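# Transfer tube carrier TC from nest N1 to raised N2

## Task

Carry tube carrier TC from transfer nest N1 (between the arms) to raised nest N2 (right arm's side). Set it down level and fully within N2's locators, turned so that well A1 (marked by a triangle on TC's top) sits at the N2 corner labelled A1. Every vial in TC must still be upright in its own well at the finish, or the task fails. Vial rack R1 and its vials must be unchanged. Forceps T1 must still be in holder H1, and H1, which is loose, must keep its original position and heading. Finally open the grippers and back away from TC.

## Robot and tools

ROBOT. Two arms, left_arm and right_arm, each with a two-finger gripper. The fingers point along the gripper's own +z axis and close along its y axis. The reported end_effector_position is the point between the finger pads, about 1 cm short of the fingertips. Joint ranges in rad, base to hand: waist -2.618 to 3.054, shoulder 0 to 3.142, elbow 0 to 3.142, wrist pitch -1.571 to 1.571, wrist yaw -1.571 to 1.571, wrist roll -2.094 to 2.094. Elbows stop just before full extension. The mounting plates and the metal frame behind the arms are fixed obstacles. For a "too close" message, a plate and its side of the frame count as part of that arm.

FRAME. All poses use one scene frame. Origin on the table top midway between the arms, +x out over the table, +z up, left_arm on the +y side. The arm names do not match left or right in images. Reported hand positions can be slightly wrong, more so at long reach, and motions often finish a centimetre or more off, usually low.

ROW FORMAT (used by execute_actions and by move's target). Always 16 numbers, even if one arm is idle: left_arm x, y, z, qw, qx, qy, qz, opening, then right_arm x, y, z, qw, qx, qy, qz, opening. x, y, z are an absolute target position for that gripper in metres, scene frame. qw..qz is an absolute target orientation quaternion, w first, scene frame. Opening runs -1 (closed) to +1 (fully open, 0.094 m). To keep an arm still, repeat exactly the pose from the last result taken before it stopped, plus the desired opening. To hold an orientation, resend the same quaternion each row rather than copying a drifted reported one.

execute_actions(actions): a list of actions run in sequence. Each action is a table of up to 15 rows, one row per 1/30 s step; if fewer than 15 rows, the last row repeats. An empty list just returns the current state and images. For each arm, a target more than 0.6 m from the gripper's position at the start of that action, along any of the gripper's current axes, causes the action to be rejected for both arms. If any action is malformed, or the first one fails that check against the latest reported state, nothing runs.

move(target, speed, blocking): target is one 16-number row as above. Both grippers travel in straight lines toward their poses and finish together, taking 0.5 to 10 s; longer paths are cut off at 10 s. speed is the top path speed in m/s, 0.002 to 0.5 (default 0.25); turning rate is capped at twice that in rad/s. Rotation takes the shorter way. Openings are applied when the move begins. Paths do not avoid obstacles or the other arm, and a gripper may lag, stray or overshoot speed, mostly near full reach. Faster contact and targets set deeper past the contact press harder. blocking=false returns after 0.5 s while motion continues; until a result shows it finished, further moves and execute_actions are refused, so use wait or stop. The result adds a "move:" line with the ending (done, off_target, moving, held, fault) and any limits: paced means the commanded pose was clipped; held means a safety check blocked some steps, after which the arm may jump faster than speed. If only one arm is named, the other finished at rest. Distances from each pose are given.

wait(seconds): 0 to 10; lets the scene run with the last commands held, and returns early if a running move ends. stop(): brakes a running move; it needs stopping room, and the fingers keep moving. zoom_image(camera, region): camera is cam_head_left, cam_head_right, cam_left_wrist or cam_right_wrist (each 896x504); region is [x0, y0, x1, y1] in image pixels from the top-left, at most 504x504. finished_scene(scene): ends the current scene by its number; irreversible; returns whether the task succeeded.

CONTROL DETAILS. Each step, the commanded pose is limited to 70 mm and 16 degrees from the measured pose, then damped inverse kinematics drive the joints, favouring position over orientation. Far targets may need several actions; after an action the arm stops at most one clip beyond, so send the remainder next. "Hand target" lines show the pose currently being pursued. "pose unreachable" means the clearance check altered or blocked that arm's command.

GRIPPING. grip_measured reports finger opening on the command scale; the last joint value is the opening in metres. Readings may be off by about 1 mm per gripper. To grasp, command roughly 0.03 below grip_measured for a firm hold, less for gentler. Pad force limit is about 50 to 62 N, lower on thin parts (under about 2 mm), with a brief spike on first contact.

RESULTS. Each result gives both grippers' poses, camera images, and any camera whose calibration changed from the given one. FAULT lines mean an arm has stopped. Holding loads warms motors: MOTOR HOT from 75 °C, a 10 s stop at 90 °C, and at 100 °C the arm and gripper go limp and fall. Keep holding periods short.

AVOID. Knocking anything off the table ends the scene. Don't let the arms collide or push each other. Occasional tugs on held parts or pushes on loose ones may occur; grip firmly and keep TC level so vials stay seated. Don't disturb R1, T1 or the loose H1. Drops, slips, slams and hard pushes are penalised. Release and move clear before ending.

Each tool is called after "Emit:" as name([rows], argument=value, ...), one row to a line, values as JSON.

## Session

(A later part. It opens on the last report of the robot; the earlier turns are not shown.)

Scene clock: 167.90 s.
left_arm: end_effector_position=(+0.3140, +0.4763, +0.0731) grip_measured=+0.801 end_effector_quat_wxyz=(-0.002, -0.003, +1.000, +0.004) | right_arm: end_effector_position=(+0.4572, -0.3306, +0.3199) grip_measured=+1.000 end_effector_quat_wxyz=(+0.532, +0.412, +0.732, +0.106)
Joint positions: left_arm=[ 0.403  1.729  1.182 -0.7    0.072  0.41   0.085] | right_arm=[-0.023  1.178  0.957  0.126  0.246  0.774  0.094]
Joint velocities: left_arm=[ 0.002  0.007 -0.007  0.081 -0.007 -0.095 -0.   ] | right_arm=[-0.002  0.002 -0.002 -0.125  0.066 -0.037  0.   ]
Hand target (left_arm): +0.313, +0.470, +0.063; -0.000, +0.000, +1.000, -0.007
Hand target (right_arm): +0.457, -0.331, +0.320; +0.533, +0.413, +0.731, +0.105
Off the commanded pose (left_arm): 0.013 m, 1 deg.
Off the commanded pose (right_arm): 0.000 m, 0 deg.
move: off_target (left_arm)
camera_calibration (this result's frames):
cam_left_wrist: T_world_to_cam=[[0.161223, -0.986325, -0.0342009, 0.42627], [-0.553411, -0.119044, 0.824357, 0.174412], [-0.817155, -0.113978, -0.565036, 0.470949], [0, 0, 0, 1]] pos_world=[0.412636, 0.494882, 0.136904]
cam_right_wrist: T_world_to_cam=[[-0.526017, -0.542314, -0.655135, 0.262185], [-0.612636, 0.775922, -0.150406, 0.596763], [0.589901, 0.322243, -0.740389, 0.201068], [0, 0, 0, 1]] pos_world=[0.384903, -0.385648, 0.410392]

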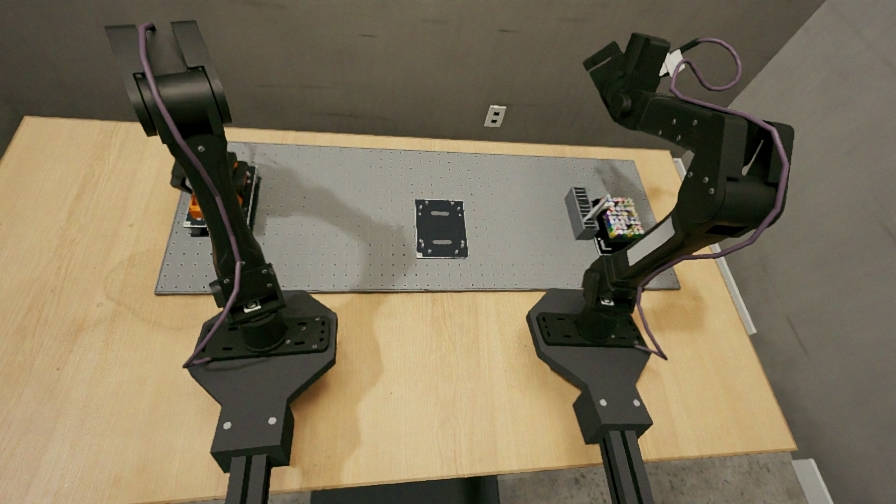

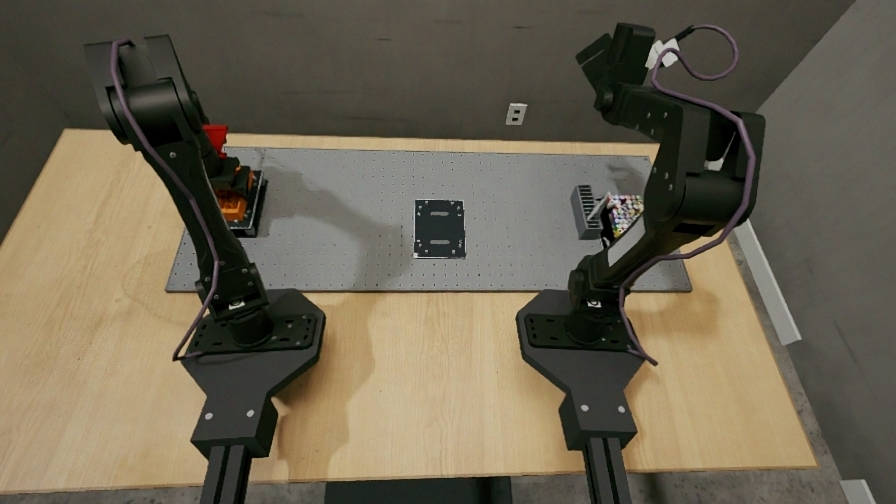

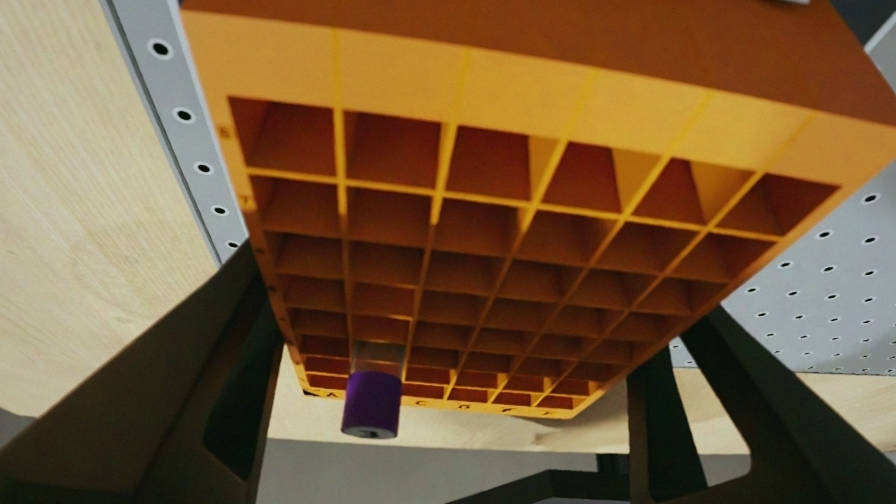

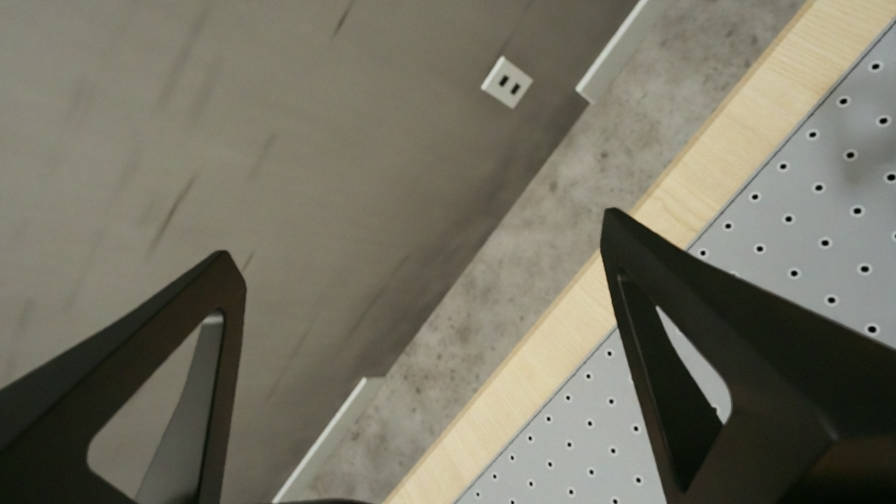

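In. Release.

Emit:
move(target=[0.314,0.476,0.066,0,0,1,0,1,0.4572,-0.331,0.32,0.533,0.413,0.731,0.105,1], speed=0.02)

Emit:
move(target=[0.32,0.476,0.18,0,0,1,0,1,0.4572,-0.331,0.32,0.533,0.413,0.731,0.105,1], speed=0.08)

Emit:
zoom_image(camera="cam_head_right", region=[180,155,280,250])

Scene clock: 175.23 s.
left_arm: end_effector_position=(+0.3148, +0.4767, +0.0731) grip_measured=+1.000 end_effector_quat_wxyz=(-0.000, -0.002, +1.000, +0.004) | right_arm: end_effector_position=(+0.4572, -0.3306, +0.3199) grip_measured=+1.000 end_effector_quat_wxyz=(+0.532, +0.412, +0.732, +0.106)
Joint positions: left_arm=[ 0.403  1.729  1.182 -0.697  0.072  0.412  0.094] | right_arm=[-0.023  1.178  0.957  0.126  0.246  0.774  0.094]
Joint velocities: left_arm=[-0.002  0.007 -0.007 -0.125 -0.022 -0.007  0.   ] | right_arm=[-0.012 -0.012  0.002 -0.007 -0.125  0.051  0.   ]
Hand target (left_arm): +0.314, +0.476, +0.066; -0.000, -0.000, +1.000, -0.000
Hand target (right_arm): +0.457, -0.331, +0.320; +0.533, +0.413, +0.731, +0.105
Off the commanded pose (left_arm): 0.007 m, 1 deg.
Off the commanded pose (right_arm): 0.000 m, 0 deg.
move: done
camera_calibration (this result's frames):
cam_left_wrist: T_world_to_cam=[[0.159177, -0.986627, -0.0350617, 0.427335], [-0.556236, -0.118968, 0.822464, 0.175876], [-0.815637, -0.111415, -0.567735, 0.470123], [0, 0, 0, 1]] pos_world=[0.413256, 0.494923, 0.137237]
cam_right_wrist: T_world_to_cam=[[-0.526017, -0.542314, -0.655135, 0.262185], [-0.612636, 0.775922, -0.150406, 0.596763], [0.589901, 0.322243, -0.740389, 0.201068], [0, 0, 0, 1]] pos_world=[0.384903, -0.385648, 0.410392]

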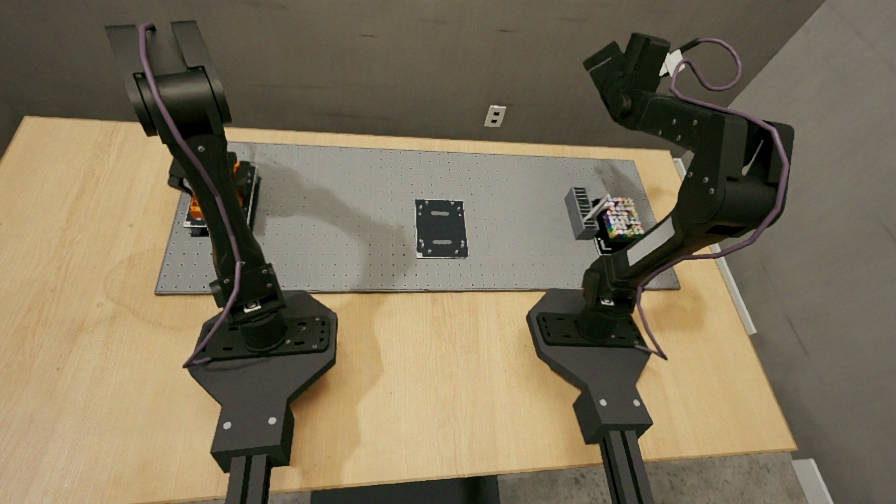

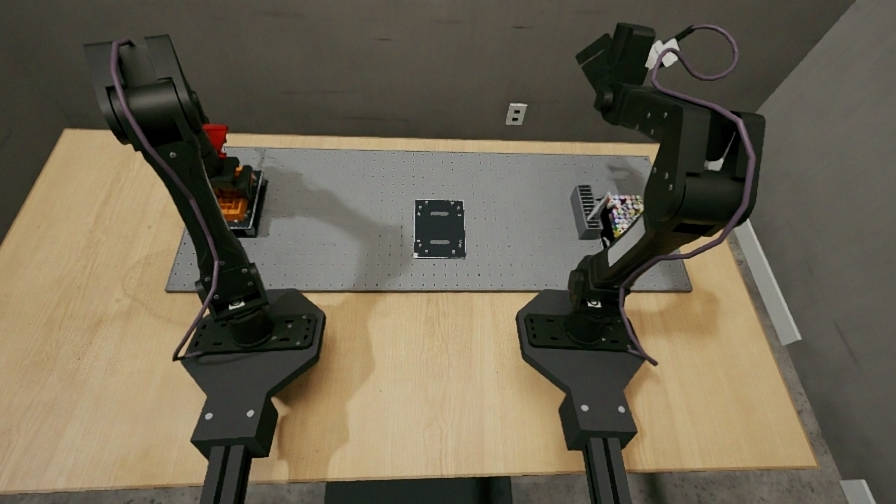

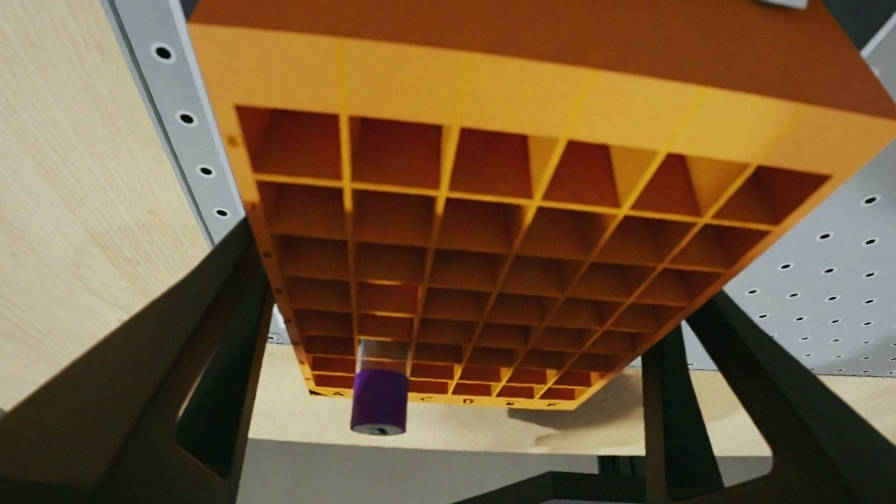

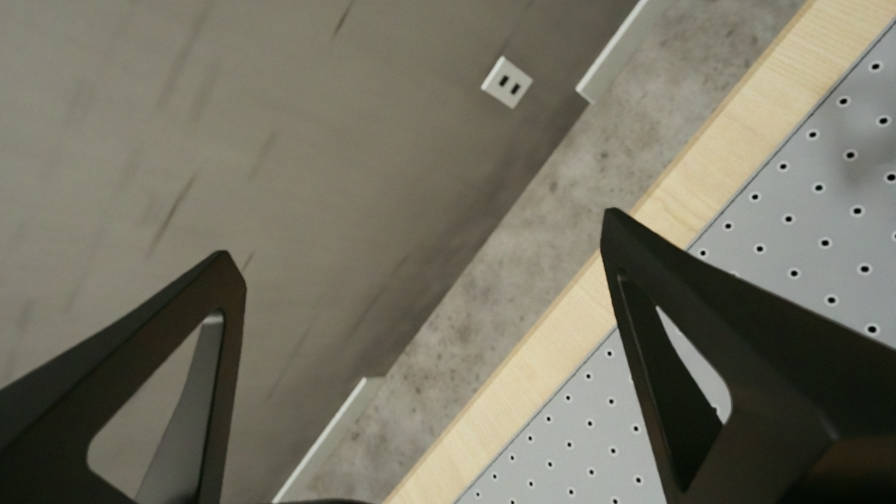

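Scene clock: 177.13 s.
left_arm: end_effector_position=(+0.3124, +0.4736, +0.1691) grip_measured=+1.000 end_effector_quat_wxyz=(-0.016, +0.001, +1.000, -0.000) | right_arm: end_effector_position=(+0.4572, -0.3306, +0.3199) grip_measured=+1.000 end_effector_quat_wxyz=(+0.532, +0.412, +0.732, +0.106)
Joint positions: left_arm=[ 0.42   1.587  1.398 -1.089  0.072  0.436  0.094] | right_arm=[-0.023  1.178  0.957  0.126  0.246  0.774  0.094]
Joint velocities: left_arm=[ 0.007 -0.017 -0.022 -0.066  0.037 -0.051  0.   ] | right_arm=[-0.017  0.017 -0.017 -0.007 -0.139  0.051  0.   ]
Hand target (left_arm): +0.318, +0.476, +0.180; -0.000, +0.000, +1.000, +0.001
Hand target (right_arm): +0.457, -0.331, +0.320; +0.533, +0.413, +0.731, +0.105
Off the commanded pose (left_arm): 0.013 m, 2 deg.
Off the commanded pose (right_arm): 0.000 m, 0 deg.
move: off_target (left_arm)
camera_calibration (this result's frames):
cam_left_wrist: T_world_to_cam=[[0.153582, -0.987641, -0.0312603, 0.429624], [-0.530208, -0.109063, 0.840824, 0.0793649], [-0.833842, -0.112561, -0.540405, 0.523967], [0, 0, 0, 1]] pos_world=[0.413003, 0.491948, 0.229853]
cam_right_wrist: T_world_to_cam=[[-0.526017, -0.542314, -0.655135, 0.262185], [-0.612636, 0.775922, -0.150406, 0.596763], [0.589901, 0.322243, -0.740389, 0.201068], [0, 0, 0, 1]] pos_world=[0.384903, -0.385648, 0.410392]

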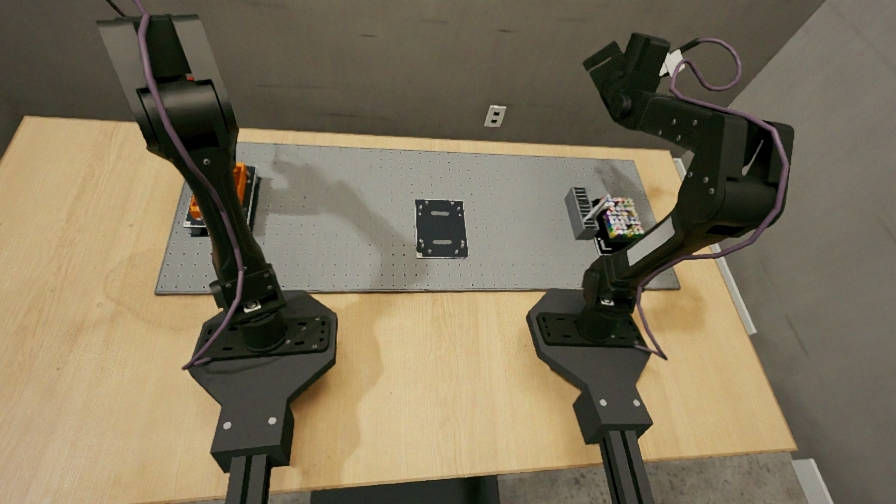

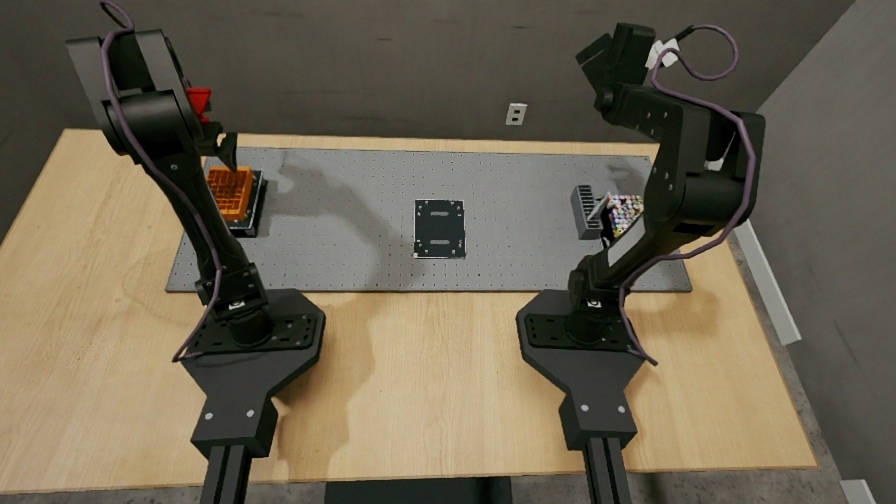

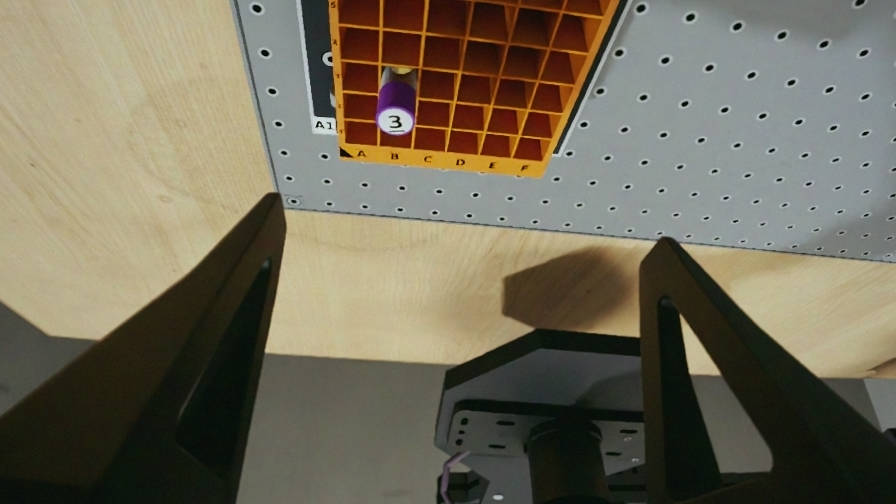

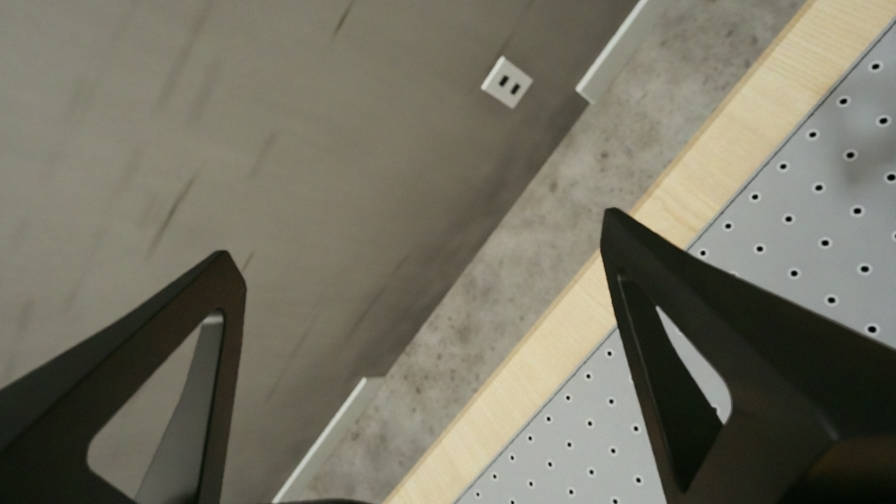

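Region (180, 155, 280, 250) of cam_head_right's 896x504 image, scaled by 5.040, with more detail than that image has; it fills the top 479 rows of this view, and the rest is white.

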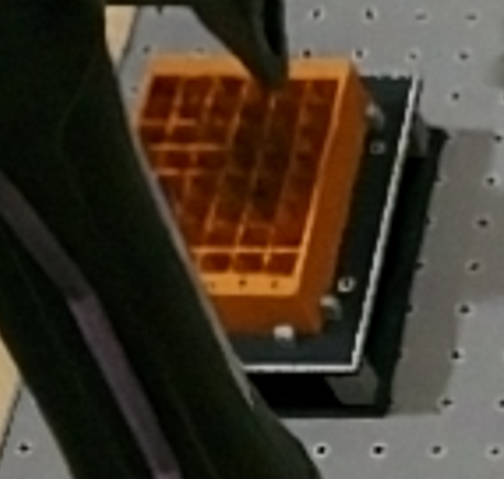

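Emit:
finished_scene(scene=2)

The scene is finished: the task was done.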